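# Six arms lay a framed panel onto sawhorses

## Task

Place the framed panel so it rests on the sawhorses. The arm bases (metres, heading in degrees counter-clockwise from +x) are: arm1 x=-0.42 y=+1.01 z=+0.88 facing -89; arm2 x=+0.34 y=+0.99 z=+0.88 facing -92; arm3 x=-0.34 y=-1.00 z=+0.84 facing +91; arm4 x=+0.40 y=-1.02 z=+0.88 facing +84; arm5 x=+1.48 y=+0.07 z=+0.50 facing +176; arm6 x=-1.48 y=-0.03 z=+0.46 facing +6. Afterwards every gripper must release and back away. The panel counts as placed only if it stays on the sawhorses without any robot supporting it.

## Robot and tools

Setup: six identical i2rt Big YAM arms named arm1 to arm6, each with six revolute joints, a two-finger gripper and a wrist camera (arm1_cam_wrist ... arm6_cam_wrist). A fixed room camera, cam_high, looks over the scene. All arms share one scene frame: origin on the floor, +z up. Base positions and headings are listed in the task. The hand point lies midway between the fingertips; its z axis runs along the fingers and the fingers close along its y axis. Reach is about 1.0 m from the joint1 axis. A loose object may occasionally get nudged by something external.

execute_actions(actions, cameras): actions is a list holding exactly one action, or empty to just read state and images. The action is an object keyed by arm name; each arm gets {"joints": {...}}. Every value is an absolute joint target, not an offset. Joint keys and ranges: joint1_rad -2.879..2.879 (rotates the arm about its base, positive counter-clockwise from above, 0 = unfolds along the base heading); joint2_rad 0..3.141 (shoulder, 0 = upper arm pointing back roughly level, increasing lifts it up then forward); joint3_rad 0..3.019 (elbow, 0 = folded, increasing opens); joint4_rad -1.692..1.57 (hand pitch, positive tilts fingers up); joint5_rad -1.57..1.57 (hand yaw, positive toward the arm's right); joint6_rad -2.094..2.094 (hand roll, positive clockwise viewed from behind); gripper_m 0..0.093 metres of fingertip gap. Done tolerances: ±0.045, 0.14, 0.09, 0.055, 0.03, 0.035 rad and ±0.003 m. All named motions start at once but finish at different times, and since joints move at different speeds the hand can sweep a wide path. Any joint or arm you omit may keep pushing toward its earlier target. Unknown keys or out-of-range numbers reject the entire call, with no motion. One action runs at most 15 s. cameras: list of names, or omit/null/["all"] for all, [] for none; the pictures line gives image order.

wait(seconds 0..10): commands nothing and returns the same state and images. zoom_image(camera, region [x0,y0,x1,y1] pixels, top-left origin, at most 504x504) enlarges part of that camera's latest full image. read_manual(section) just returns licence text. finished_scene(scene 1 or 2) ends the scene permanently and reports success; call it only once the panel lies stably on the sawhorses and every arm has let go and moved away. Sending a reply without a tool call ends all scenes.

Reading results: joint_status gives how each commanded joint finished. off_target = stopped short and possibly still pushing. contact_stop or time_out = holds where it halted, though a timed-out joint may keep a target within 0.375, 0.375, 0.113, 0.225, 0.075, 0.3 rad (joints 1-6) and still push; to relieve it, command its reported position. "joint command not followed" (often with a cause line) means the self/inter-arm collision check blocked that arm's targets; the gripper command still ran, and the blocked targets may be retried each action until valid. on_its_own lists things this call did not command; "held at" there is the held target, not the actual position. A tiny target change may not move a joint. Arms do not stop on contact and can press hard. A joint holding weight slowly sags.

Hazards: any hard squeeze between two robots fails the task immediately; hard hits may too. The collision check can react late and ignores fingers, gripper housings and wrist cameras, and no state line reports arm-to-arm contact. Objects touching robots are fine. Do not knock anything out of the work area or onto the floor. Avoid drops, slips, slams and heavy pushing. Sustained loads heat motors: MOTOR HOT appears from 85 °C, and at 100 °C the arm goes limp and falls (OVER-TEMPERATURE FAULT, its unfinished keys show limit_stop_at_motor_heat; resend targets afterwards). The simulation keeps running while you compose replies, with the last command held, so long thinking while gripping heats motors.

Cameras: wrist cameras are fisheye 504x504; cam_high is 896x504 pinhole with radial distortion. Calibrations (K, D, T_world_to_cam mapping scene frame to camera, pos_world) are given per camera; real values can differ slightly, and wrist camera poses inherit joint reading errors. Results list cameras whose numbers changed.

Scenes: two, each a fresh random start; the second task arrives in finished_scene's result. Some motor heat carries over. After resuming from a summary, first send execute_actions with an empty list to learn the current scene and task.

Each tool is called after "Call:" by a JSON object that holds its "fn" and its "kwargs".

## Session

Call:
{"fn": "execute_actions", "kwargs": {"actions": []}}

Scene clock: 0.00 s.
Motor temperatures (°C, as the motors report them): arm1=[24 22 25 23 24 24] | arm2=[23 24 23 22 23 23] | arm3=[22 23 22 22 22 25] | arm4=[23 24 23 21 22 23] | arm5=[24 22 23 23 22 23] | arm6=[24 25 22 25 24 22]
arm1.joint_positions: joint1_rad=+0.286 joint2_rad=+0.595 joint3_rad=+1.447 joint4_rad=-1.445 joint5_rad=-0.176 joint6_rad=+0.209 gripper_m=+0.095
arm1.joint_status: not commanded
arm1.hand: x=-0.3244 y=+0.8249 z=+1.4238 quat_wxyz=(-0.438, -0.563, -0.680, +0.171) (m; scene frame)
arm2.joint_positions: joint1_rad=+0.009 joint2_rad=+0.515 joint3_rad=+1.368 joint4_rad=-1.424 joint5_rad=+0.122 joint6_rad=+0.402 gripper_m=+0.094
arm2.joint_status: not commanded
arm2.hand: x=+0.3105 y=+0.8084 z=+1.4095 quat_wxyz=(-0.368, -0.751, -0.452, +0.311) (m; scene frame)
arm3.joint_positions: joint1_rad=+0.257 joint2_rad=+0.652 joint3_rad=+1.454 joint4_rad=-1.248 joint5_rad=+0.116 joint6_rad=+0.022 gripper_m=+0.095
arm3.joint_status: not commanded
arm3.hand: x=-0.3887 y=-0.7541 z=+1.4196 quat_wxyz=(-0.357, +0.650, -0.542, -0.397) (m; scene frame)
arm4.joint_positions: joint1_rad=+0.113 joint2_rad=+0.481 joint3_rad=+1.366 joint4_rad=-1.139 joint5_rad=-0.285 joint6_rad=+0.253 gripper_m=+0.094
arm4.joint_status: not commanded
arm4.hand: x=+0.3562 y=-0.8286 z=+1.4802 quat_wxyz=(-0.281, +0.549, -0.566, -0.547) (m; scene frame)
arm5.joint_positions: joint1_rad=+0.232 joint2_rad=+0.607 joint3_rad=+1.437 joint4_rad=-1.379 joint5_rad=-0.071 joint6_rad=-0.149 gripper_m=+0.095
arm5.joint_status: not commanded
arm5.hand: x=+1.2594 y=+0.0250 z=+1.0553 quat_wxyz=(+0.042, +0.859, +0.152, -0.486) (m; scene frame)
arm6.joint_positions: joint1_rad=-0.328 joint2_rad=+0.600 joint3_rad=+1.402 joint4_rad=-1.178 joint5_rad=+0.116 joint6_rad=-0.407 gripper_m=+0.095
arm6.joint_status: not commanded
arm6.hand: x=-1.2377 y=-0.1109 z=+1.0383 quat_wxyz=(-0.514, +0.041, -0.829, +0.217) (m; scene frame)
pictures: arm1_cam_wrist, arm2_cam_wrist, arm3_cam_wrist, arm4_cam_wrist, arm5_cam_wrist, arm6_cam_wrist, cam_high
Images, in order (width x height): arm1_cam_wrist 504x504, arm2_cam_wrist 504x504, arm3_cam_wrist 504x504, arm4_cam_wrist 504x504, arm5_cam_wrist 504x504, arm6_cam_wrist 504x504, cam_high 896x504.

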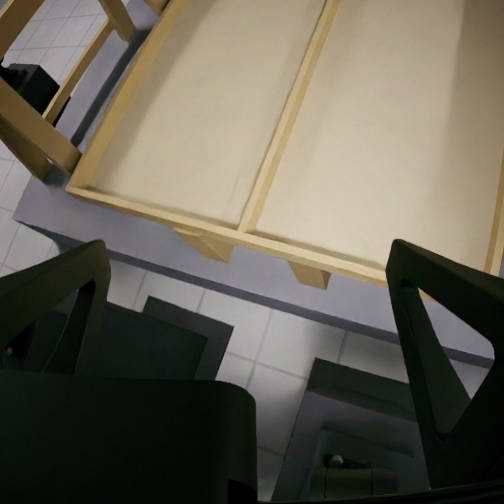

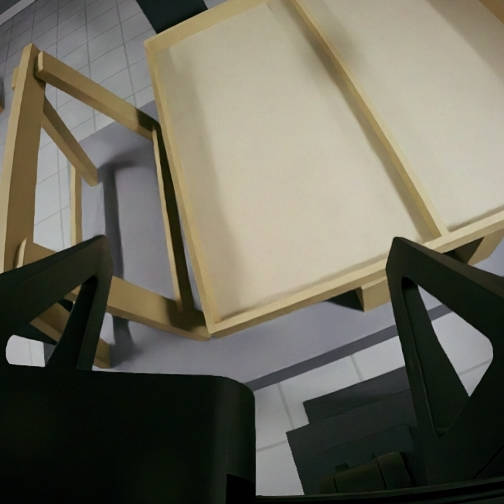

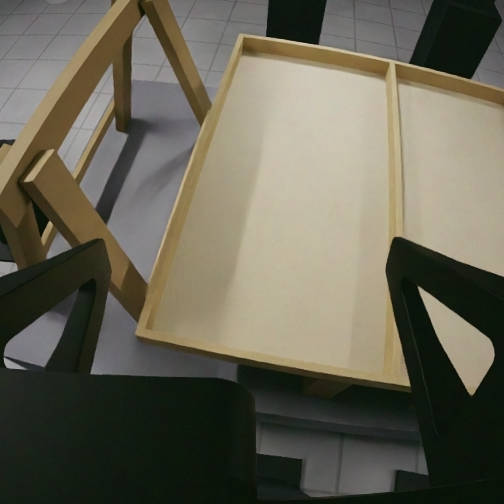

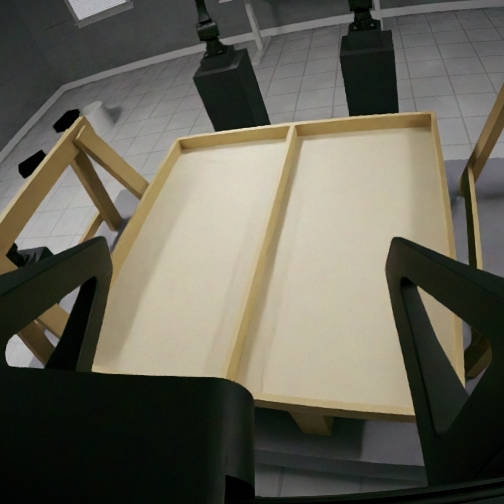

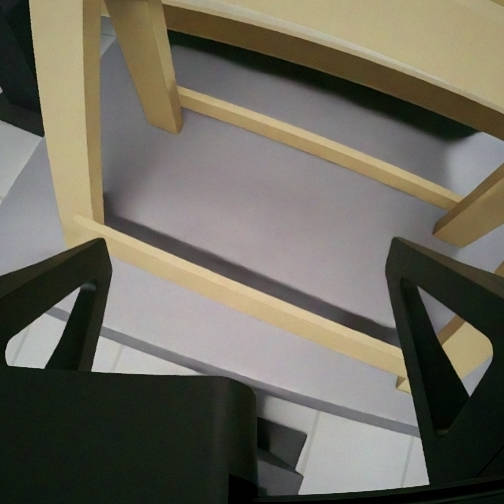

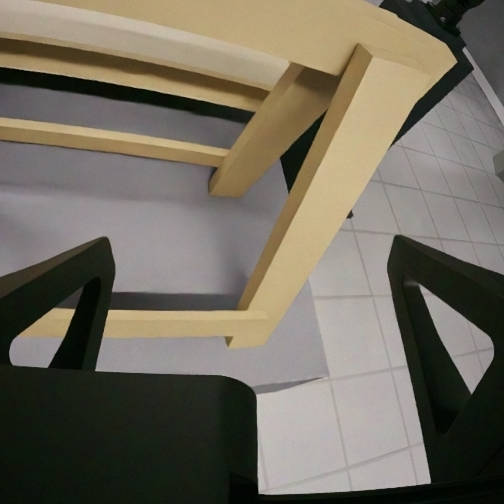

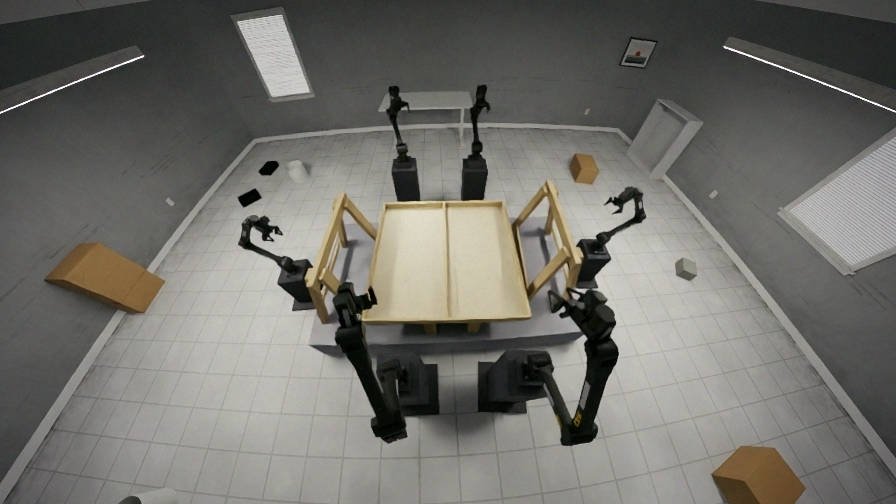

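Call:
{"fn": "zoom_image", "kwargs": {"camera": "cam_high", "region": [270,160,630,370]}}

Region (270, 160, 630, 370) of cam_high's 896x504 image, scaled by 1.400, with more detail than that image has; it fills the top 294 rows of this view, and the rest is white.

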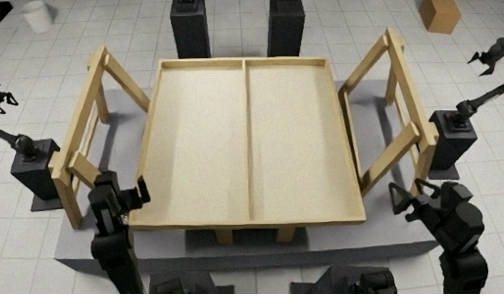

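Call:
{"fn": "execute_actions", "kwargs": {"actions": [{"arm1":{"joints":{"joint1_rad":-0.017,"joint2_rad":2.046,"joint3_rad":0.898,"joint4_rad":-0.423,"joint5_rad":0,"joint6_rad":1.571}},"arm2":{"joints":{"joint1_rad":0.035,"joint2_rad":2.046,"joint3_rad":0.898,"joint4_rad":-0.423,"joint5_rad":0,"joint6_rad":1.571}},"arm3":{"joints":{"joint1_rad":-0.017,"joint2_rad":1.94,"joint3_rad":0.89,"joint4_rad":-0.521,"joint5_rad":0,"joint6_rad":1.571}},"arm4":{"joints":{"joint1_rad":0.105,"joint2_rad":2.046,"joint3_rad":0.898,"joint4_rad":-0.423,"joint5_rad":0,"joint6_rad":1.571}},"arm5":{"joints":{"joint1_rad":0.07,"joint2_rad":1.1,"joint3_rad":0.75,"joint4_rad":-1.2,"joint5_rad":0,"joint6_rad":1.571}},"arm6":{"joints":{"joint1_rad":-0.105,"joint2_rad":1.1,"joint3_rad":0.75,"joint4_rad":-1.2,"joint5_rad":0,"joint6_rad":1.571}}}], "cameras": []}}

Call:
{"fn": "execute_actions", "kwargs": {"actions": [{"arm5":{"joints":{"joint2_rad":1.748,"joint3_rad":0.872,"joint4_rad":-0.695}},"arm6":{"joints":{"joint2_rad":1.66,"joint3_rad":0.894,"joint4_rad":-0.805}}}]}}

Scene clock: 62.10 s.
Motor temperatures (°C, as the motors report them): arm1=[24 22 28 23 24 24] | arm2=[23 24 27 22 23 23] | arm3=[22 23 29 22 22 25] | arm4=[23 25 27 21 22 23] | arm5=[24 22 27 23 22 23] | arm6=[24 25 28 25 24 22]
arm1.joint_positions: joint1_rad=-0.017 joint2_rad=+2.041 joint3_rad=+0.897 joint4_rad=-0.432 joint5_rad=-0.003 joint6_rad=+1.556 gripper_m=+0.095
arm1.joint_status: all done
arm1.hand: x=-0.4206 y=+0.6004 z=+0.7167 quat_wxyz=(+0.006, -1.000, -0.005, +0.004) (m; scene frame)
arm2.joint_positions: joint1_rad=+0.026 joint2_rad=+2.046 joint3_rad=+0.896 joint4_rad=-0.439 joint5_rad=+0.003 joint6_rad=+1.562 gripper_m=+0.094
arm2.joint_status: all done
arm2.hand: x=+0.3361 y=+0.5828 z=+0.7197 quat_wxyz=(+0.009, -1.000, -0.004, +0.000) (m; scene frame)
arm3.joint_positions: joint1_rad=-0.012 joint2_rad=+1.934 joint3_rad=+0.884 joint4_rad=-0.535 joint5_rad=+0.002 joint6_rad=+1.559 gripper_m=+0.095
arm3.joint_status: all done
arm3.hand: x=-0.3396 y=-0.5938 z=+0.7195 quat_wxyz=(-0.003, +0.009, -1.000, +0.008) (m; scene frame)
arm4.joint_positions: joint1_rad=+0.113 joint2_rad=+2.048 joint3_rad=+0.900 joint4_rad=-0.432 joint5_rad=-0.003 joint6_rad=+1.561 gripper_m=+0.094
arm4.joint_status: all done
arm4.hand: x=+0.4045 y=-0.6098 z=+0.7199 quat_wxyz=(+0.001, +0.006, -1.000, +0.005) (m; scene frame)
arm5.joint_positions: joint1_rad=+0.077 joint2_rad=+1.109 joint3_rad=+0.757 joint4_rad=-1.200 joint5_rad=-0.002 joint6_rad=+1.560 gripper_m=+0.095
arm5.joint_status: all done
arm5.hand: x=+1.1970 y=+0.0631 z=+0.6207 quat_wxyz=(+0.010, +0.716, -0.698, +0.001) (m; scene frame)
arm6.joint_positions: joint1_rad=-0.109 joint2_rad=+1.099 joint3_rad=+0.758 joint4_rad=-1.195 joint5_rad=+0.003 joint6_rad=+1.563 gripper_m=+0.095
arm6.joint_status: all done
arm6.hand: x=-1.1949 y=-0.0360 z=+0.5788 quat_wxyz=(-0.006, -0.707, -0.707, -0.010) (m; scene frame)
pictures: none
No camera images: the call's "cameras" was empty. Leave "cameras" out to get every camera's image.

Scene clock: 63.43 s.
Motor temperatures (°C, as the motors report them): arm1=[24 22 28 23 24 24] | arm2=[23 24 27 22 23 23] | arm3=[22 23 29 22 22 25] | arm4=[23 25 27 21 22 23] | arm5=[24 22 27 23 22 23] | arm6=[24 25 28 25 24 22]
arm1.joint_positions: joint1_rad=-0.017 joint2_rad=+2.041 joint3_rad=+0.897 joint4_rad=-0.432 joint5_rad=-0.003 joint6_rad=+1.556 gripper_m=+0.095
arm1.joint_status: not commanded
arm1.hand: x=-0.4206 y=+0.6004 z=+0.7167 quat_wxyz=(+0.006, -1.000, -0.005, +0.004) (m; scene frame)
arm2.joint_positions: joint1_rad=+0.026 joint2_rad=+2.046 joint3_rad=+0.896 joint4_rad=-0.439 joint5_rad=+0.003 joint6_rad=+1.562 gripper_m=+0.094
arm2.joint_status: not commanded
arm2.hand: x=+0.3361 y=+0.5828 z=+0.7197 quat_wxyz=(+0.009, -1.000, -0.004, +0.000) (m; scene frame)
arm3.joint_positions: joint1_rad=-0.012 joint2_rad=+1.934 joint3_rad=+0.884 joint4_rad=-0.535 joint5_rad=+0.002 joint6_rad=+1.559 gripper_m=+0.095
arm3.joint_status: not commanded
arm3.hand: x=-0.3396 y=-0.5938 z=+0.7195 quat_wxyz=(-0.003, +0.008, -1.000, +0.008) (m; scene frame)
arm4.joint_positions: joint1_rad=+0.113 joint2_rad=+2.048 joint3_rad=+0.900 joint4_rad=-0.432 joint5_rad=-0.003 joint6_rad=+1.561 gripper_m=+0.094
arm4.joint_status: not commanded
arm4.hand: x=+0.4045 y=-0.6098 z=+0.7199 quat_wxyz=(+0.001, +0.006, -1.000, +0.005) (m; scene frame)
arm5.joint_positions: joint1_rad=+0.077 joint2_rad=+1.755 joint3_rad=+0.841 joint4_rad=-0.708 joint5_rad=-0.002 joint6_rad=+1.561 gripper_m=+0.095
arm5.joint_status: all done
arm5.hand: x=+1.0970 y=+0.0591 z=+0.4399 quat_wxyz=(-0.015, +0.716, -0.698, +0.026) (m; scene frame)
arm6.joint_positions: joint1_rad=-0.109 joint2_rad=+1.663 joint3_rad=+0.877 joint4_rad=-0.815 joint5_rad=+0.003 joint6_rad=+1.565 gripper_m=+0.095
arm6.joint_status: all done
arm6.hand: x=-1.0886 y=-0.0356 z=+0.4374 quat_wxyz=(+0.017, -0.707, -0.707, +0.013) (m; scene frame)
pictures: arm1_cam_wrist, arm2_cam_wrist, arm3_cam_wrist, arm4_cam_wrist, arm5_cam_wrist, arm6_cam_wrist, cam_high
camera_calibration (this result's frames):
arm1_cam_wrist: T_world_to_cam=[[-0.0126027, 0.999597, 0.0254196, -0.620881], [0.815473, -0.00443696, 0.578778, -0.0611325], [0.578658, 0.0280232, -0.815089, 0.93578], [0, 0, 0, 1]] pos_world=[-0.499469, 0.594137, 0.813908]
arm2_cam_wrist: T_world_to_cam=[[-0.0171485, 0.999853, -0.000453926, -0.575762], [0.806822, 0.014106, 0.590626, -0.697998], [0.590545, 0.0097621, -0.806946, 0.499161], [0, 0, 0, 1]] pos_world=[0.25851, 0.580651, 0.814789]
arm3_cam_wrist: T_world_to_cam=[[0.0209602, -0.999766, 0.00541646, -0.585982], [-0.818565, -0.0140502, 0.574242, -0.695858], [-0.574031, -0.0164699, -0.818668, 0.509341], [0, 0, 0, 1]] pos_world=[-0.264945, -0.587233, 0.819746]
arm4_cam_wrist: T_world_to_cam=[[0.0327327, -0.999431, 0.00811406, -0.633019], [-0.803725, -0.0214956, 0.594613, -0.11034], [-0.5941, -0.0259848, -0.803971, 0.929069], [0, 0, 0, 1]] pos_world=[0.483998, -0.610889, 0.817691]
arm5_cam_wrist: T_world_to_cam=[[0.998019, 0.0192283, 0.0598999, -1.12371], [-0.0202298, -0.803485, 0.594982, -0.18739], [0.0595691, -0.595015, -0.801504, 0.445814], [0, 0, 0, 1]] pos_world=[1.09113, 0.136307, 0.536125]
arm6_cam_wrist: T_world_to_cam=[[-0.998466, 0.00255907, 0.0553053, -1.11155], [0.035157, 0.800985, 0.597651, -0.19118], [-0.0427693, 0.598679, -0.799847, 0.447612], [0, 0, 0, 1]] pos_world=[-1.08397, -0.111998, 0.533754]
Images, in order (width x height): arm1_cam_wrist 504x504, arm2_cam_wrist 504x504, arm3_cam_wrist 504x504, arm4_cam_wrist 504x504, arm5_cam_wrist 504x504, arm6_cam_wrist 504x504, cam_high 896x504.

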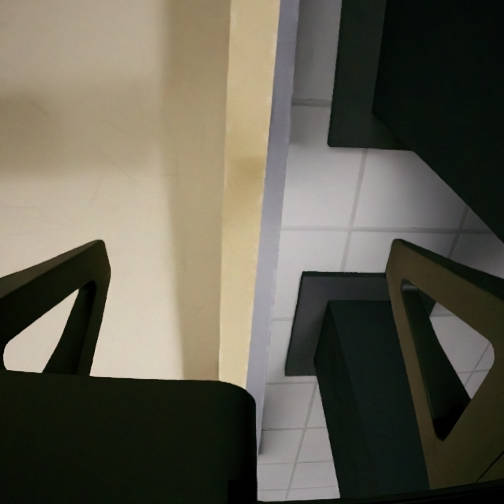

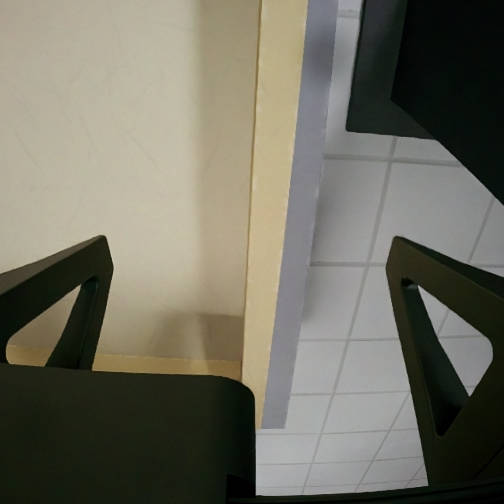

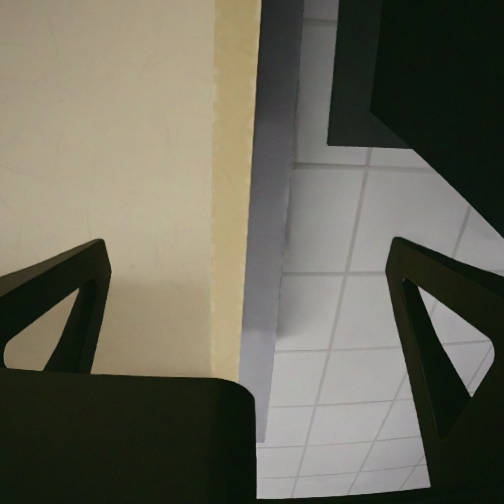

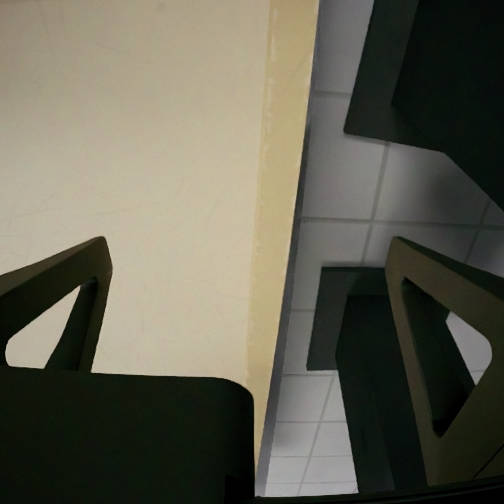

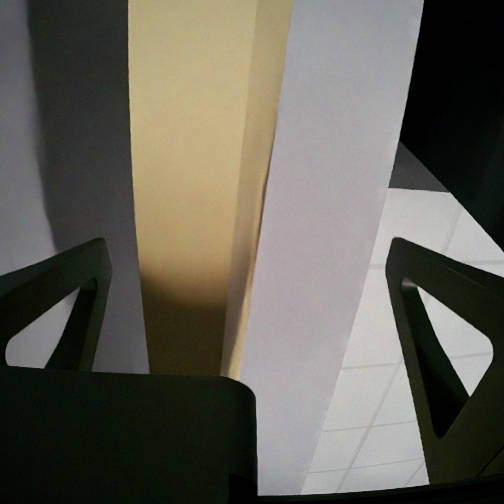

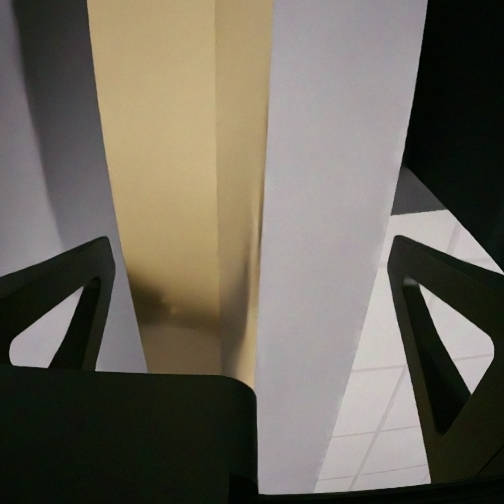

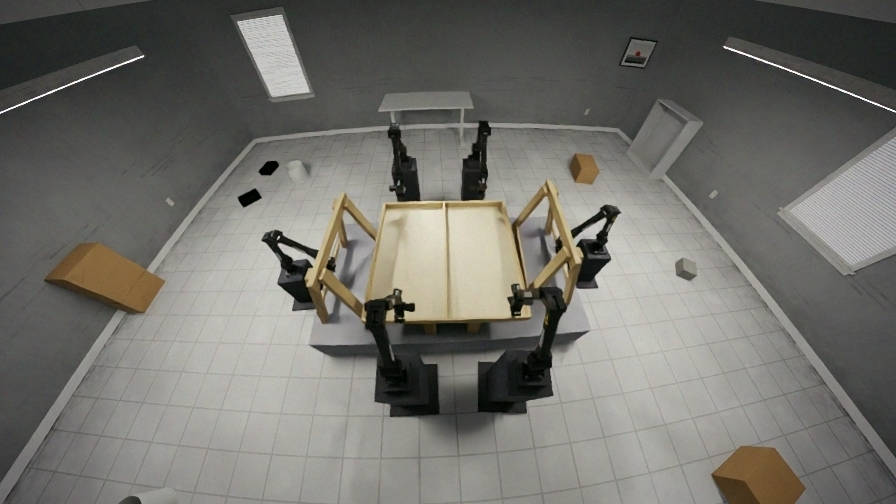

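Call:
{"fn": "execute_actions", "kwargs": {"actions": [{"arm1":{"joints":{"joint2_rad":2.378,"joint3_rad":0.992,"joint4_rad":-0.18}},"arm2":{"joints":{"joint2_rad":2.372,"joint3_rad":0.958,"joint4_rad":-0.15}},"arm3":{"joints":{"joint2_rad":2.274,"joint3_rad":0.978,"joint4_rad":-0.27}},"arm4":{"joints":{"joint2_rad":2.372,"joint3_rad":0.958,"joint4_rad":-0.15}},"arm5":{"joints":{"joint2_rad":1.896,"joint3_rad":0.788,"joint4_rad":-0.292}},"arm6":{"joints":{"joint2_rad":1.796,"joint3_rad":0.82,"joint4_rad":-0.424}}}]}}

Scene clock: 88.73 s.
Motor temperatures (°C, as the motors report them): arm1=[24 23 27 23 24 24] | arm2=[23 26 25 22 23 23] | arm3=[22 24 26 22 22 25] | arm4=[23 27 25 21 22 23] | arm5=[24 23 26 23 22 23] | arm6=[24 26 27 25 24 22]
arm1.joint_positions: joint1_rad=-0.017 joint2_rad=+2.237 joint3_rad=+1.004 joint4_rad=-0.222 joint5_rad=-0.002 joint6_rad=+1.560 gripper_m=+0.095
arm1.joint_status: joint2_rad time_out (moved +0.196 of +0.337); the others done
arm1.on_its_own: joint2_rad reads +2.237 and still pushes toward +2.378 since a time_out
arm1.hand: x=-0.4217 y=+0.5472 z=+0.6544 quat_wxyz=(-0.055, -0.998, -0.004, +0.005) (m; scene frame)
arm2.joint_positions: joint1_rad=+0.026 joint2_rad=+2.386 joint3_rad=+0.955 joint4_rad=-0.167 joint5_rad=+0.003 joint6_rad=+1.563 gripper_m=+0.094
arm2.joint_status: all done
arm2.hand: x=+0.3365 y=+0.5993 z=+0.5946 quat_wxyz=(+0.013, -1.000, -0.004, +0.000) (m; scene frame)
arm3.joint_positions: joint1_rad=-0.012 joint2_rad=+2.157 joint3_rad=+0.988 joint4_rad=-0.313 joint5_rad=+0.002 joint6_rad=+1.561 gripper_m=+0.095
arm3.joint_status: all done
arm3.hand: x=-0.3395 y=-0.5414 z=+0.6481 quat_wxyz=(-0.003, +0.008, -0.999, -0.043) (m; scene frame)
arm4.joint_positions: joint1_rad=+0.113 joint2_rad=+2.385 joint3_rad=+0.955 joint4_rad=-0.159 joint5_rad=-0.002 joint6_rad=+1.562 gripper_m=+0.094
arm4.joint_status: all done
arm4.hand: x=+0.4046 y=-0.6272 z=+0.5956 quat_wxyz=(+0.001, +0.005, -1.000, +0.009) (m; scene frame)
arm5.joint_positions: joint1_rad=+0.079 joint2_rad=+1.815 joint3_rad=+0.793 joint4_rad=-0.379 joint5_rad=-0.010 joint6_rad=+1.574 gripper_m=+0.095
arm5.joint_status: joint4_rad time_out (moved +0.329 of +0.416); the others done
arm5.on_its_own: joint4_rad reads -0.379 and still pushes toward -0.292 since a time_out
arm5.hand: x=+1.0553 y=+0.0561 z=+0.4107 quat_wxyz=(+0.067, +0.709, -0.700, -0.049) (m; scene frame)
arm6.joint_positions: joint1_rad=-0.107 joint2_rad=+1.685 joint3_rad=+0.793 joint4_rad=-0.537 joint5_rad=+0.010 joint6_rad=+1.531 gripper_m=+0.095
arm6.joint_status: joint4_rad time_out (moved +0.278 of +0.391); the others done
arm6.on_its_own: joint4_rad reads -0.537 and still pushes toward -0.424 since a time_out
arm6.hand: x=-1.0687 y=-0.0359 z=+0.4102 quat_wxyz=(-0.047, -0.694, -0.717, -0.044) (m; scene frame)
pictures: arm1_cam_wrist, arm2_cam_wrist, arm3_cam_wrist, arm4_cam_wrist, arm5_cam_wrist, arm6_cam_wrist, cam_high
camera_calibration (this result's frames):
arm1_cam_wrist: T_world_to_cam=[[-0.010056, 0.995393, -0.0953487, -0.483744], [0.816632, 0.0632036, 0.573688, -0.0575673], [0.577072, -0.0720958, -0.813505, 0.940245], [0, 0, 0, 1]] pos_world=[-0.500442, 0.552941, 0.751795]
arm2_cam_wrist: T_world_to_cam=[[-0.016413, 0.999831, 0.00831909, -0.597687], [0.806838, 0.00832986, 0.590714, -0.621236], [0.590544, 0.0164075, -0.806838, 0.393744], [0, 0, 0, 1]] pos_world=[0.258904, 0.5963, 0.689633]
arm3_cam_wrist: T_world_to_cam=[[0.0198611, -0.995045, -0.0974192, -0.464343], [-0.818475, -0.0721416, 0.569994, -0.682757], [-0.574198, 0.0684145, -0.815853, 0.495937], [0, 0, 0, 1]] pos_world=[-0.264831, -0.545226, 0.748543]
arm4_cam_wrist: T_world_to_cam=[[0.0319647, -0.999346, 0.0168965, -0.654299], [-0.803979, -0.015665, 0.594451, -0.032793], [-0.593798, -0.0325859, -0.803954, 0.824495], [0, 0, 0, 1]] pos_world=[0.484133, -0.627518, 0.693405]
arm5_cam_wrist: T_world_to_cam=[[0.987, 0.00340701, -0.160684, -0.97722], [0.0998191, -0.796571, 0.596247, -0.300839], [-0.125965, -0.604535, -0.786556, 0.613338], [0, 0, 0, 1]] pos_world=[1.07181, 0.134474, 0.504775]
arm6_cam_wrist: T_world_to_cam=[[-0.992708, -0.0317461, -0.116288, -1.01488], [-0.0942844, 0.805566, 0.584956, -0.308332], [0.0751075, 0.591655, -0.802685, 0.553786], [0, 0, 0, 1]] pos_world=[-1.07814, -0.111486, 0.506858]
Images, in order (width x height): arm1_cam_wrist 504x504, arm2_cam_wrist 504x504, arm3_cam_wrist 504x504, arm4_cam_wrist 504x504, arm5_cam_wrist 504x504, arm6_cam_wrist 504x504, cam_high 896x504.

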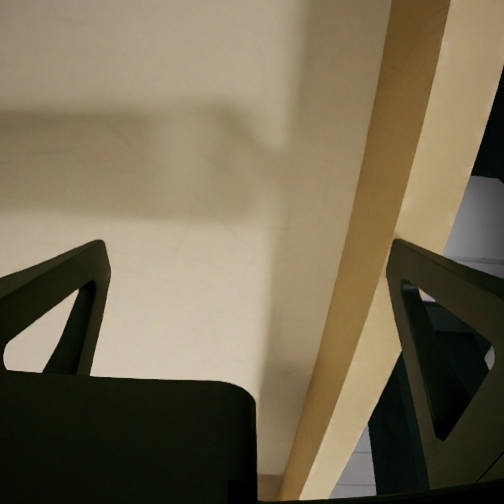

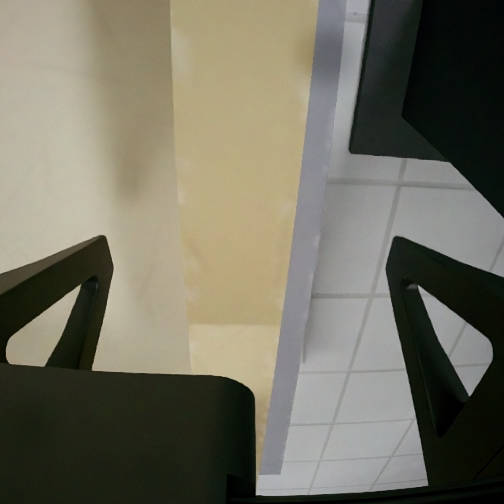

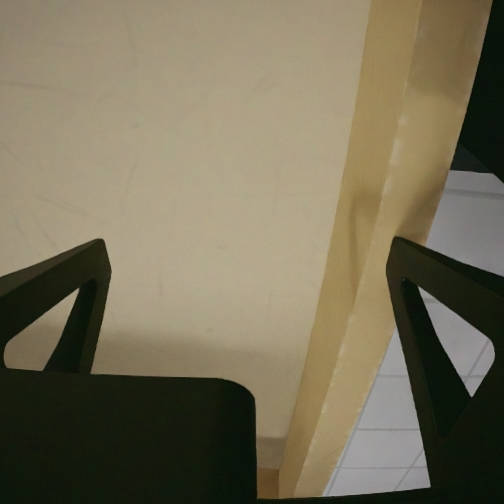

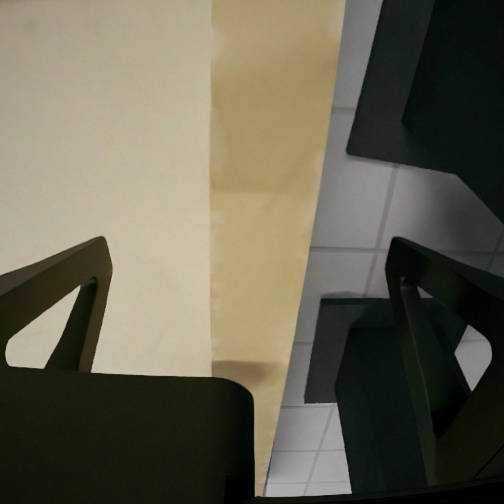

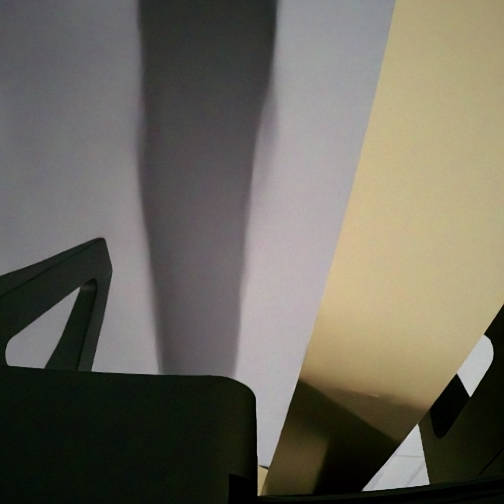

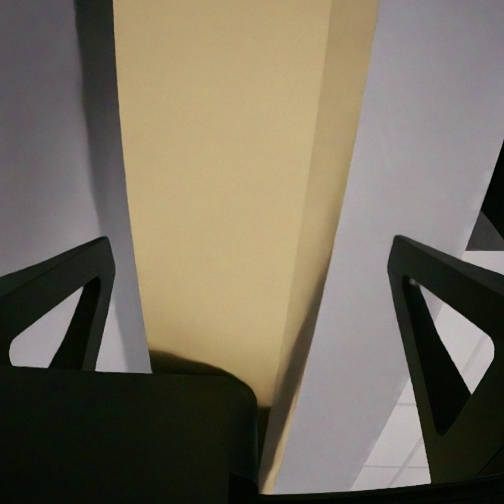

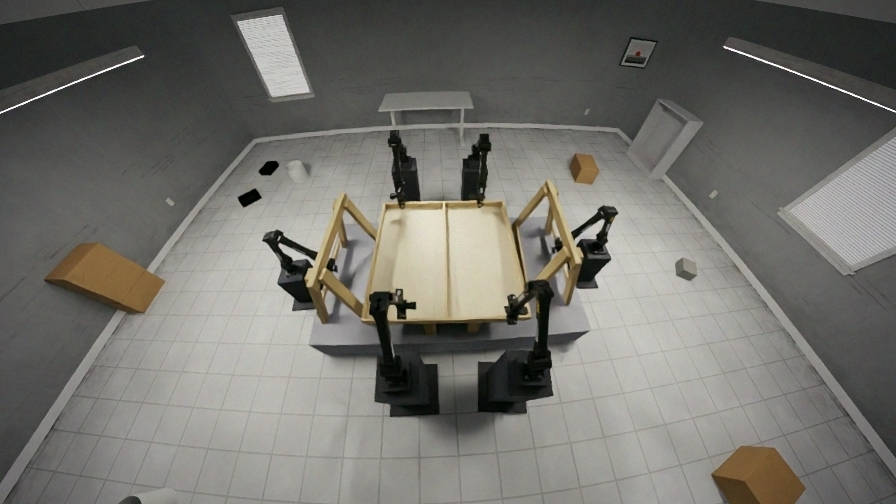

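Call:
{"fn": "execute_actions", "kwargs": {"actions": [{"arm1":{"joints":{"joint2_rad":2.19,"joint3_rad":0.93,"joint4_rad":-0.36}},"arm3":{"joints":{"joint2_rad":2.10,"joint3_rad":0.92,"joint4_rad":-0.44}},"arm5":{"joints":{"joint2_rad":1.82,"joint4_rad":-0.42}},"arm6":{"joints":{"joint2_rad":1.72,"joint4_rad":-0.53}}}], "cameras": []}}

Call:
{"fn": "execute_actions", "kwargs": {"actions": [{"arm1":{"joints":{"joint2_rad":2.29,"joint3_rad":0.95,"joint4_rad":-0.26}},"arm3":{"joints":{"joint2_rad":2.19,"joint3_rad":0.935,"joint4_rad":-0.34}}}], "cameras": []}}

Call:
{"fn": "execute_actions", "kwargs": {"actions": [{"arm1":{"joints":{"joint2_rad":2.378,"joint3_rad":0.985,"joint4_rad":-0.17}},"arm3":{"joints":{"joint2_rad":2.274,"joint3_rad":0.96,"joint4_rad":-0.25}}}]}}

Scene clock: 108.43 s.
Motor temperatures (°C, as the motors report them): arm1=[24 23 26 23 24 24] | arm2=[23 26 25 22 23 23] | arm3=[22 24 25 22 22 25] | arm4=[23 27 24 21 22 23] | arm5=[24 23 25 24 22 23] | arm6=[24 26 27 26 24 22]
arm1.joint_positions: joint1_rad=-0.017 joint2_rad=+2.199 joint3_rad=+0.918 joint4_rad=-0.356 joint5_rad=-0.002 joint6_rad=+1.560 gripper_m=+0.095
arm1.joint_status: all done
arm1.hand: x=-0.4214 y=+0.6188 z=+0.6588 quat_wxyz=(+0.036, -0.999, -0.003, +0.004) (m; scene frame)
arm2.joint_positions: joint1_rad=+0.026 joint2_rad=+2.386 joint3_rad=+0.955 joint4_rad=-0.167 joint5_rad=+0.003 joint6_rad=+1.563 gripper_m=+0.094
arm2.joint_status: not commanded
arm2.hand: x=+0.3365 y=+0.5993 z=+0.5946 quat_wxyz=(+0.013, -1.000, -0.004, +0.000) (m; scene frame)
arm3.joint_positions: joint1_rad=-0.012 joint2_rad=+2.099 joint3_rad=+0.912 joint4_rad=-0.429 joint5_rad=+0.002 joint6_rad=+1.561 gripper_m=+0.095
arm3.joint_status: all done
arm3.hand: x=-0.3392 y=-0.5972 z=+0.6597 quat_wxyz=(-0.003, +0.008, -1.000, +0.024) (m; scene frame)
arm4.joint_positions: joint1_rad=+0.113 joint2_rad=+2.385 joint3_rad=+0.955 joint4_rad=-0.159 joint5_rad=-0.002 joint6_rad=+1.562 gripper_m=+0.094
arm4.joint_status: not commanded
arm4.hand: x=+0.4046 y=-0.6272 z=+0.5956 quat_wxyz=(+0.001, +0.005, -1.000, +0.009) (m; scene frame)
arm5.joint_positions: joint1_rad=+0.079 joint2_rad=+1.810 joint3_rad=+0.792 joint4_rad=-0.406 joint5_rad=-0.006 joint6_rad=+1.574 gripper_m=+0.095
arm5.joint_status: all done
arm5.hand: x=+1.0619 y=+0.0570 z=+0.4111 quat_wxyz=(+0.056, +0.710, -0.701, -0.042) (m; scene frame)
arm6.joint_positions: joint1_rad=-0.107 joint2_rad=+1.682 joint3_rad=+0.792 joint4_rad=-0.546 joint5_rad=+0.010 joint6_rad=+1.532 gripper_m=+0.095
arm6.joint_status: all done
arm6.hand: x=-1.0706 y=-0.0358 z=+0.4109 quat_wxyz=(-0.045, -0.694, -0.717, -0.042) (m; scene frame)
pictures: none
No camera images: the call's "cameras" was empty. Leave "cameras" out to get every camera's image.

Scene clock: 109.33 s.
Motor temperatures (°C, as the motors report them): arm1=[24 23 26 23 24 24] | arm2=[23 26 25 22 23 23] | arm3=[22 24 25 22 22 25] | arm4=[23 27 24 21 22 23] | arm5=[24 23 25 24 22 23] | arm6=[24 26 27 26 24 22]
arm1.joint_positions: joint1_rad=-0.017 joint2_rad=+2.279 joint3_rad=+0.946 joint4_rad=-0.268 joint5_rad=-0.002 joint6_rad=+1.560 gripper_m=+0.095
arm1.joint_status: all done
arm1.hand: x=-0.4217 y=+0.6088 z=+0.6303 quat_wxyz=(+0.018, -1.000, -0.003, +0.004) (m; scene frame)
arm2.joint_positions: joint1_rad=+0.026 joint2_rad=+2.386 joint3_rad=+0.955 joint4_rad=-0.167 joint5_rad=+0.003 joint6_rad=+1.563 gripper_m=+0.094
arm2.joint_status: not commanded
arm2.hand: x=+0.3365 y=+0.5993 z=+0.5946 quat_wxyz=(+0.013, -1.000, -0.004, +0.000) (m; scene frame)
arm3.joint_positions: joint1_rad=-0.012 joint2_rad=+2.181 joint3_rad=+0.920 joint4_rad=-0.354 joint5_rad=+0.002 joint6_rad=+1.561 gripper_m=+0.095
arm3.joint_status: all done
arm3.hand: x=-0.3391 y=-0.6001 z=+0.6289 quat_wxyz=(-0.003, +0.008, -1.000, +0.023) (m; scene frame)
arm4.joint_positions: joint1_rad=+0.113 joint2_rad=+2.385 joint3_rad=+0.955 joint4_rad=-0.159 joint5_rad=-0.002 joint6_rad=+1.562 gripper_m=+0.094
arm4.joint_status: not commanded
arm4.hand: x=+0.4046 y=-0.6272 z=+0.5956 quat_wxyz=(+0.001, +0.005, -1.000, +0.009) (m; scene frame)
arm5.joint_positions: joint1_rad=+0.079 joint2_rad=+1.810 joint3_rad=+0.792 joint4_rad=-0.406 joint5_rad=-0.006 joint6_rad=+1.574 gripper_m=+0.095
arm5.joint_status: not commanded
arm5.hand: x=+1.0619 y=+0.0570 z=+0.4111 quat_wxyz=(+0.056, +0.710, -0.701, -0.042) (m; scene frame)
arm6.joint_positions: joint1_rad=-0.107 joint2_rad=+1.682 joint3_rad=+0.792 joint4_rad=-0.546 joint5_rad=+0.010 joint6_rad=+1.532 gripper_m=+0.095
arm6.joint_status: not commanded
arm6.hand: x=-1.0706 y=-0.0358 z=+0.4109 quat_wxyz=(-0.045, -0.694, -0.717, -0.042) (m; scene frame)
pictures: none
No camera images: the call's "cameras" was empty. Leave "cameras" out to get every camera's image.

Scene clock: 110.23 s.
Motor temperatures (°C, as the motors report them): arm1=[24 23 26 23 24 24] | arm2=[23 26 25 22 23 23] | arm3=[22 24 25 22 22 25] | arm4=[23 27 24 21 22 23] | arm5=[24 23 25 23 22 23] | arm6=[24 26 27 26 24 22]
arm1.joint_positions: joint1_rad=-0.017 joint2_rad=+2.366 joint3_rad=+0.983 joint4_rad=-0.179 joint5_rad=-0.002 joint6_rad=+1.560 gripper_m=+0.095
arm1.joint_status: all done
arm1.hand: x=-0.4221 y=+0.5981 z=+0.5992 quat_wxyz=(-0.002, -1.000, -0.003, +0.004) (m; scene frame)
arm2.joint_positions: joint1_rad=+0.026 joint2_rad=+2.386 joint3_rad=+0.955 joint4_rad=-0.167 joint5_rad=+0.003 joint6_rad=+1.563 gripper_m=+0.094
arm2.joint_status: not commanded
arm2.hand: x=+0.3365 y=+0.5993 z=+0.5946 quat_wxyz=(+0.013, -1.000, -0.004, +0.000) (m; scene frame)
arm3.joint_positions: joint1_rad=-0.012 joint2_rad=+2.262 joint3_rad=+0.952 joint4_rad=-0.264 joint5_rad=+0.002 joint6_rad=+1.561 gripper_m=+0.095
arm3.joint_status: all done
arm3.hand: x=-0.3390 y=-0.5869 z=+0.6005 quat_wxyz=(-0.003, +0.008, -1.000, +0.002) (m; scene frame)
arm4.joint_positions: joint1_rad=+0.113 joint2_rad=+2.385 joint3_rad=+0.955 joint4_rad=-0.159 joint5_rad=-0.002 joint6_rad=+1.562 gripper_m=+0.094
arm4.joint_status: not commanded
arm4.hand: x=+0.4046 y=-0.6272 z=+0.5956 quat_wxyz=(+0.001, +0.005, -1.000, +0.009) (m; scene frame)
arm5.joint_positions: joint1_rad=+0.079 joint2_rad=+1.810 joint3_rad=+0.792 joint4_rad=-0.406 joint5_rad=-0.006 joint6_rad=+1.574 gripper_m=+0.095
arm5.joint_status: not commanded
arm5.hand: x=+1.0619 y=+0.0570 z=+0.4111 quat_wxyz=(+0.056, +0.710, -0.701, -0.042) (m; scene frame)
arm6.joint_positions: joint1_rad=-0.107 joint2_rad=+1.682 joint3_rad=+0.792 joint4_rad=-0.546 joint5_rad=+0.010 joint6_rad=+1.532 gripper_m=+0.095
arm6.joint_status: not commanded
arm6.hand: x=-1.0706 y=-0.0358 z=+0.4109 quat_wxyz=(-0.045, -0.694, -0.717, -0.042) (m; scene frame)
pictures: arm1_cam_wrist, arm2_cam_wrist, arm3_cam_wrist, arm4_cam_wrist, arm5_cam_wrist, arm6_cam_wrist, cam_high
camera_calibration (this result's frames):
arm1_cam_wrist: T_world_to_cam=[[-0.00892191, 0.999905, 0.0105401, -0.605375], [0.816395, 0.00119713, 0.577492, 0.0059022], [0.577424, 0.0137572, -0.816328, 0.849673], [0, 0, 0, 1]] pos_world=[-0.500841, 0.593622, 0.696584]
arm2_cam_wrist: T_world_to_cam=[[-0.016413, 0.999831, 0.00831909, -0.597687], [0.806838, 0.00832986, 0.590714, -0.621236], [0.590544, 0.0164075, -0.806838, 0.393744], [0, 0, 0, 1]] pos_world=[0.258904, 0.5963, 0.689633]
arm3_cam_wrist: T_world_to_cam=[[0.0194903, -0.999789, -0.0064113, -0.571844], [-0.818781, -0.0196411, 0.57377, -0.630043], [-0.573775, -0.00593352, -0.818991, 0.418802], [0, 0, 0, 1]] pos_world=[-0.264423, -0.581614, 0.700829]
arm4_cam_wrist: T_world_to_cam=[[0.0319647, -0.999346, 0.0168965, -0.654299], [-0.803979, -0.015665, 0.594451, -0.032793], [-0.593798, -0.0325859, -0.803954, 0.824495], [0, 0, 0, 1]] pos_world=[0.484133, -0.627518, 0.693405]
arm5_cam_wrist: T_world_to_cam=[[0.99062, 0.00379076, -0.136592, -0.997369], [0.0850424, -0.799533, 0.594571, -0.284473], [-0.106956, -0.60061, -0.792356, 0.597004], [0, 0, 0, 1]] pos_world=[1.07606, 0.134902, 0.505946]
arm6_cam_wrist: T_world_to_cam=[[-0.993443, -0.0302746, -0.110251, -1.01992], [-0.0895762, 0.805342, 0.586003, -0.304379], [0.0710488, 0.592036, -0.802773, 0.550157], [0, 0, 0, 1]] pos_world=[-1.07958, -0.111461, 0.507572]
Images, in order (width x height): arm1_cam_wrist 504x504, arm2_cam_wrist 504x504, arm3_cam_wrist 504x504, arm4_cam_wrist 504x504, arm5_cam_wrist 504x504, arm6_cam_wrist 504x504, cam_high 896x504.

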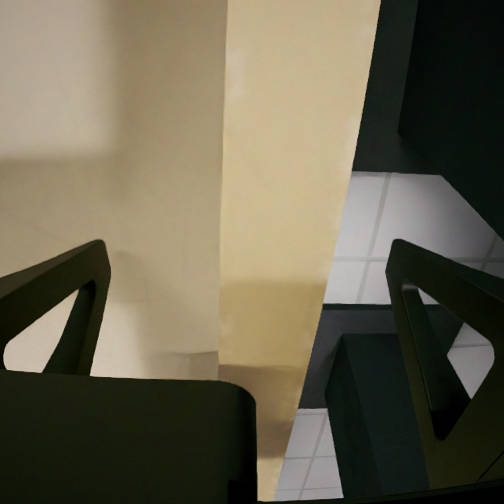

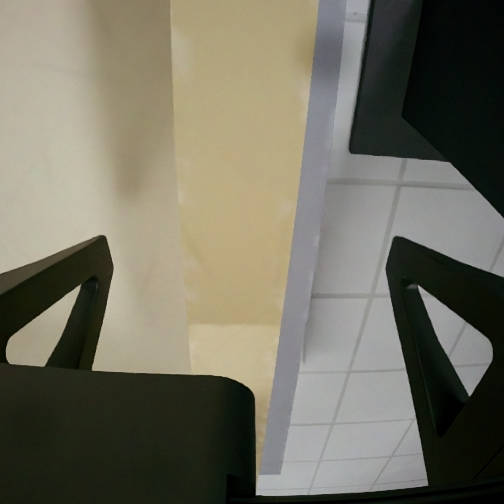

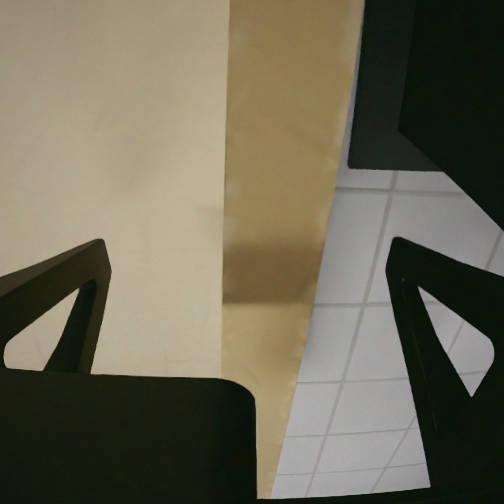

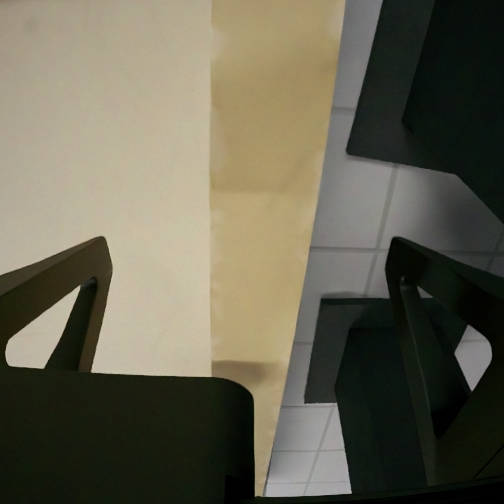

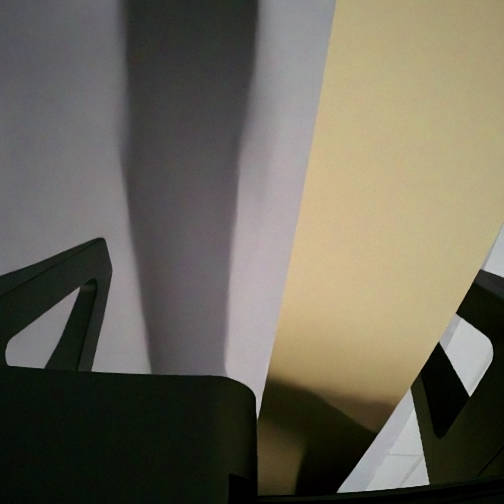

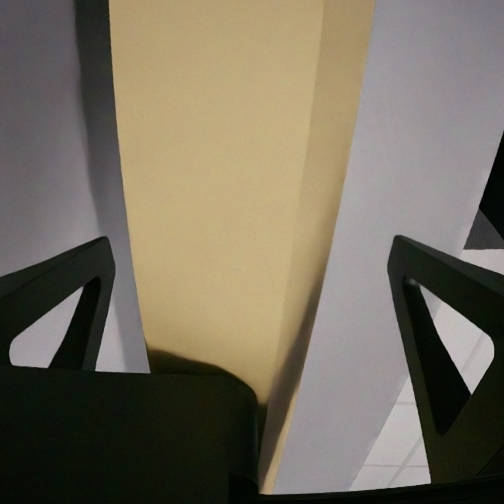

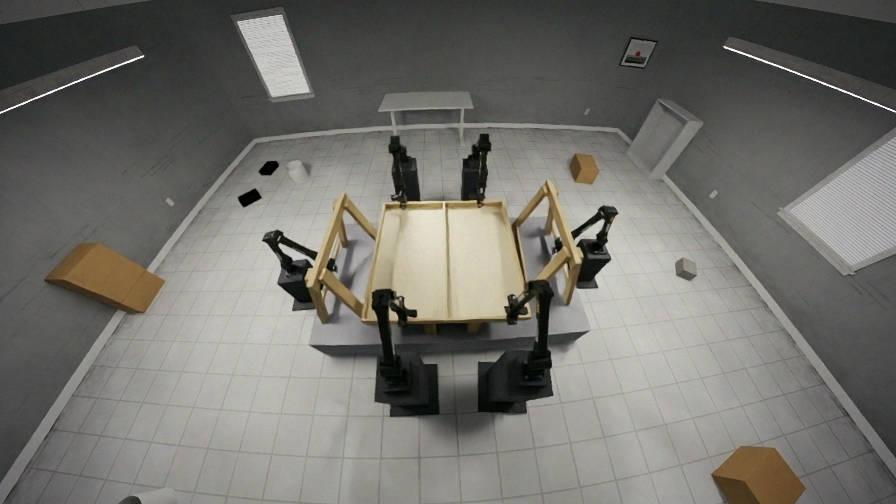

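Call:
{"fn": "execute_actions", "kwargs": {"actions": [{"arm1":{"joints":{"gripper_m":0}},"arm2":{"joints":{"gripper_m":0}},"arm3":{"joints":{"gripper_m":0}},"arm4":{"joints":{"gripper_m":0}}}], "cameras": []}}

Call:
{"fn": "execute_actions", "kwargs": {"actions": [{"arm1":{"joints":{"joint2_rad":2.131,"joint3_rad":0.894,"joint4_rad":-0.33}},"arm2":{"joints":{"joint2_rad":2.131,"joint3_rad":0.884,"joint4_rad":-0.324}},"arm3":{"joints":{"joint2_rad":2.02,"joint3_rad":0.876,"joint4_rad":-0.42}},"arm4":{"joints":{"joint2_rad":2.131,"joint3_rad":0.884,"joint4_rad":-0.324}}}], "cameras": ["arm1_cam_wrist","arm4_cam_wrist","cam_high"]}}

Scene clock: 129.17 s.
Motor temperatures (°C, as the motors report them): arm1=[24 24 26 23 24 24] | arm2=[23 27 24 22 23 23] | arm3=[22 25 25 22 22 25] | arm4=[23 28 24 21 22 23] | arm5=[24 23 25 23 22 23] | arm6=[24 26 27 25 24 22]
arm1.joint_positions: joint1_rad=-0.017 joint2_rad=+2.366 joint3_rad=+0.980 joint4_rad=-0.176 joint5_rad=-0.002 joint6_rad=+1.587 gripper_m=+0.019
arm1.joint_status: gripper_m off_target (ended at +0.019, target +0.000)
arm1.hand: x=-0.4222 y=+0.5996 z=+0.5989 quat_wxyz=(-0.002, -1.000, +0.010, +0.004) (m; scene frame)
arm2.joint_positions: joint1_rad=+0.026 joint2_rad=+2.386 joint3_rad=+0.959 joint4_rad=-0.159 joint5_rad=+0.002 joint6_rad=+1.580 gripper_m=+0.018
arm2.joint_status: gripper_m off_target (ended at +0.018, target +0.000)
arm2.hand: x=+0.3366 y=+0.5949 z=+0.5947 quat_wxyz=(+0.007, -1.000, +0.005, +0.000) (m; scene frame)
arm3.joint_positions: joint1_rad=-0.012 joint2_rad=+2.262 joint3_rad=+0.949 joint4_rad=-0.262 joint5_rad=+0.000 joint6_rad=+1.588 gripper_m=+0.019
arm3.joint_status: gripper_m off_target (ended at +0.019, target +0.000)
arm3.hand: x=-0.3390 y=-0.5885 z=+0.6002 quat_wxyz=(-0.002, -0.006, -1.000, +0.003) (m; scene frame)
arm4.joint_positions: joint1_rad=+0.113 joint2_rad=+2.385 joint3_rad=+0.955 joint4_rad=-0.159 joint5_rad=-0.002 joint6_rad=+1.581 gripper_m=+0.018
arm4.joint_status: gripper_m off_target (ended at +0.018, target +0.000)
arm4.hand: x=+0.4046 y=-0.6271 z=+0.5956 quat_wxyz=(+0.001, -0.005, -1.000, +0.009) (m; scene frame)
arm5.joint_positions: joint1_rad=+0.079 joint2_rad=+1.810 joint3_rad=+0.792 joint4_rad=-0.406 joint5_rad=-0.006 joint6_rad=+1.574 gripper_m=+0.095
arm5.joint_status: not commanded
arm5.hand: x=+1.0619 y=+0.0570 z=+0.4111 quat_wxyz=(+0.056, +0.710, -0.701, -0.042) (m; scene frame)
arm6.joint_positions: joint1_rad=-0.107 joint2_rad=+1.682 joint3_rad=+0.792 joint4_rad=-0.546 joint5_rad=+0.010 joint6_rad=+1.532 gripper_m=+0.095
arm6.joint_status: not commanded
arm6.hand: x=-1.0706 y=-0.0358 z=+0.4109 quat_wxyz=(-0.045, -0.694, -0.717, -0.042) (m; scene frame)
pictures: none
No camera images: the call's "cameras" was empty. Leave "cameras" out to get every camera's image.

Scene clock: 130.30 s.
Motor temperatures (°C, as the motors report them): arm1=[24 24 26 23 24 24] | arm2=[23 27 24 22 23 23] | arm3=[22 25 25 22 22 25] | arm4=[23 28 24 21 22 23] | arm5=[24 23 25 23 22 23] | arm6=[24 26 27 25 24 22]
arm1.joint_positions: joint1_rad=-0.017 joint2_rad=+2.186 joint3_rad=+0.910 joint4_rad=-0.281 joint5_rad=-0.003 joint6_rad=+1.587 gripper_m=+0.019
arm1.joint_status: all done
arm1.hand: x=-0.4214 y=+0.6006 z=+0.6626 quat_wxyz=(-0.005, -1.000, +0.010, +0.004) (m; scene frame)
arm2.joint_positions: joint1_rad=+0.026 joint2_rad=+2.204 joint3_rad=+0.898 joint4_rad=-0.283 joint5_rad=-0.002 joint6_rad=+1.581 gripper_m=+0.018
arm2.joint_status: all done
arm2.hand: x=+0.3370 y=+0.5939 z=+0.6591 quat_wxyz=(+0.009, -1.000, +0.005, -0.002) (m; scene frame)
arm3.joint_positions: joint1_rad=-0.012 joint2_rad=+2.076 joint3_rad=+0.890 joint4_rad=-0.374 joint5_rad=+0.002 joint6_rad=+1.588 gripper_m=+0.019
arm3.joint_status: all done
arm3.hand: x=-0.3389 y=-0.5898 z=+0.6654 quat_wxyz=(-0.003, -0.006, -1.000, -0.004) (m; scene frame)
arm4.joint_positions: joint1_rad=+0.113 joint2_rad=+2.198 joint3_rad=+0.894 joint4_rad=-0.294 joint5_rad=-0.002 joint6_rad=+1.584 gripper_m=+0.018
arm4.joint_status: all done
arm4.hand: x=+0.4048 y=-0.6269 z=+0.6617 quat_wxyz=(+0.001, -0.006, -1.000, +0.014) (m; scene frame)
arm5.joint_positions: joint1_rad=+0.079 joint2_rad=+1.810 joint3_rad=+0.792 joint4_rad=-0.406 joint5_rad=-0.006 joint6_rad=+1.574 gripper_m=+0.095
arm5.joint_status: not commanded
arm5.hand: x=+1.0619 y=+0.0570 z=+0.4111 quat_wxyz=(+0.056, +0.710, -0.701, -0.042) (m; scene frame)
arm6.joint_positions: joint1_rad=-0.107 joint2_rad=+1.682 joint3_rad=+0.792 joint4_rad=-0.546 joint5_rad=+0.010 joint6_rad=+1.532 gripper_m=+0.095
arm6.joint_status: not commanded
arm6.hand: x=-1.0706 y=-0.0358 z=+0.4109 quat_wxyz=(-0.045, -0.694, -0.717, -0.042) (m; scene frame)
pictures: arm1_cam_wrist, arm4_cam_wrist, cam_high
camera_calibration (this result's frames):
arm1_cam_wrist: T_world_to_cam=[[0.0184617, 0.999817, 0.00497786, -0.593262], [0.8152, -0.0179349, 0.578901, -0.0211787], [0.578885, -0.00662953, -0.815382, 0.913274], [0, 0, 0, 1]] pos_world=[-0.500463, 0.598829, 0.759881]
arm4_cam_wrist: T_world_to_cam=[[0.00945667, -0.999625, 0.0257094, -0.652041], [-0.804382, 0.00766909, 0.594063, -0.0569603], [-0.594037, -0.026298, -0.804008, 0.881795], [0, 0, 0, 1]] pos_world=[0.484167, -0.62817, 0.759572]
Images, in order (width x height): arm1_cam_wrist 504x504, arm4_cam_wrist 504x504, cam_high 896x504.

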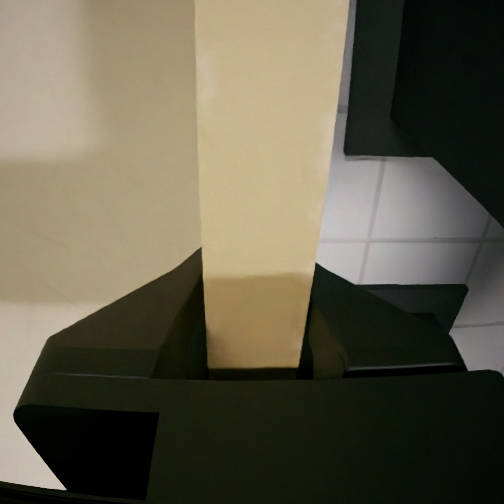

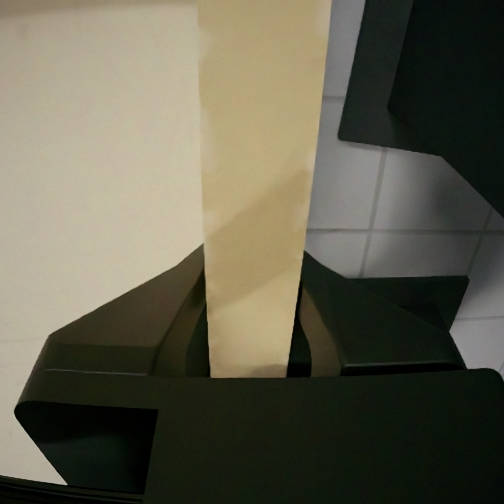

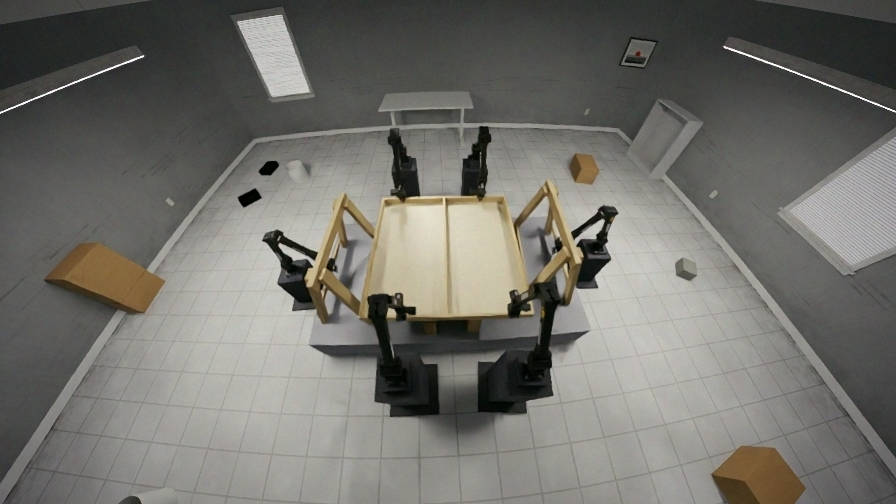

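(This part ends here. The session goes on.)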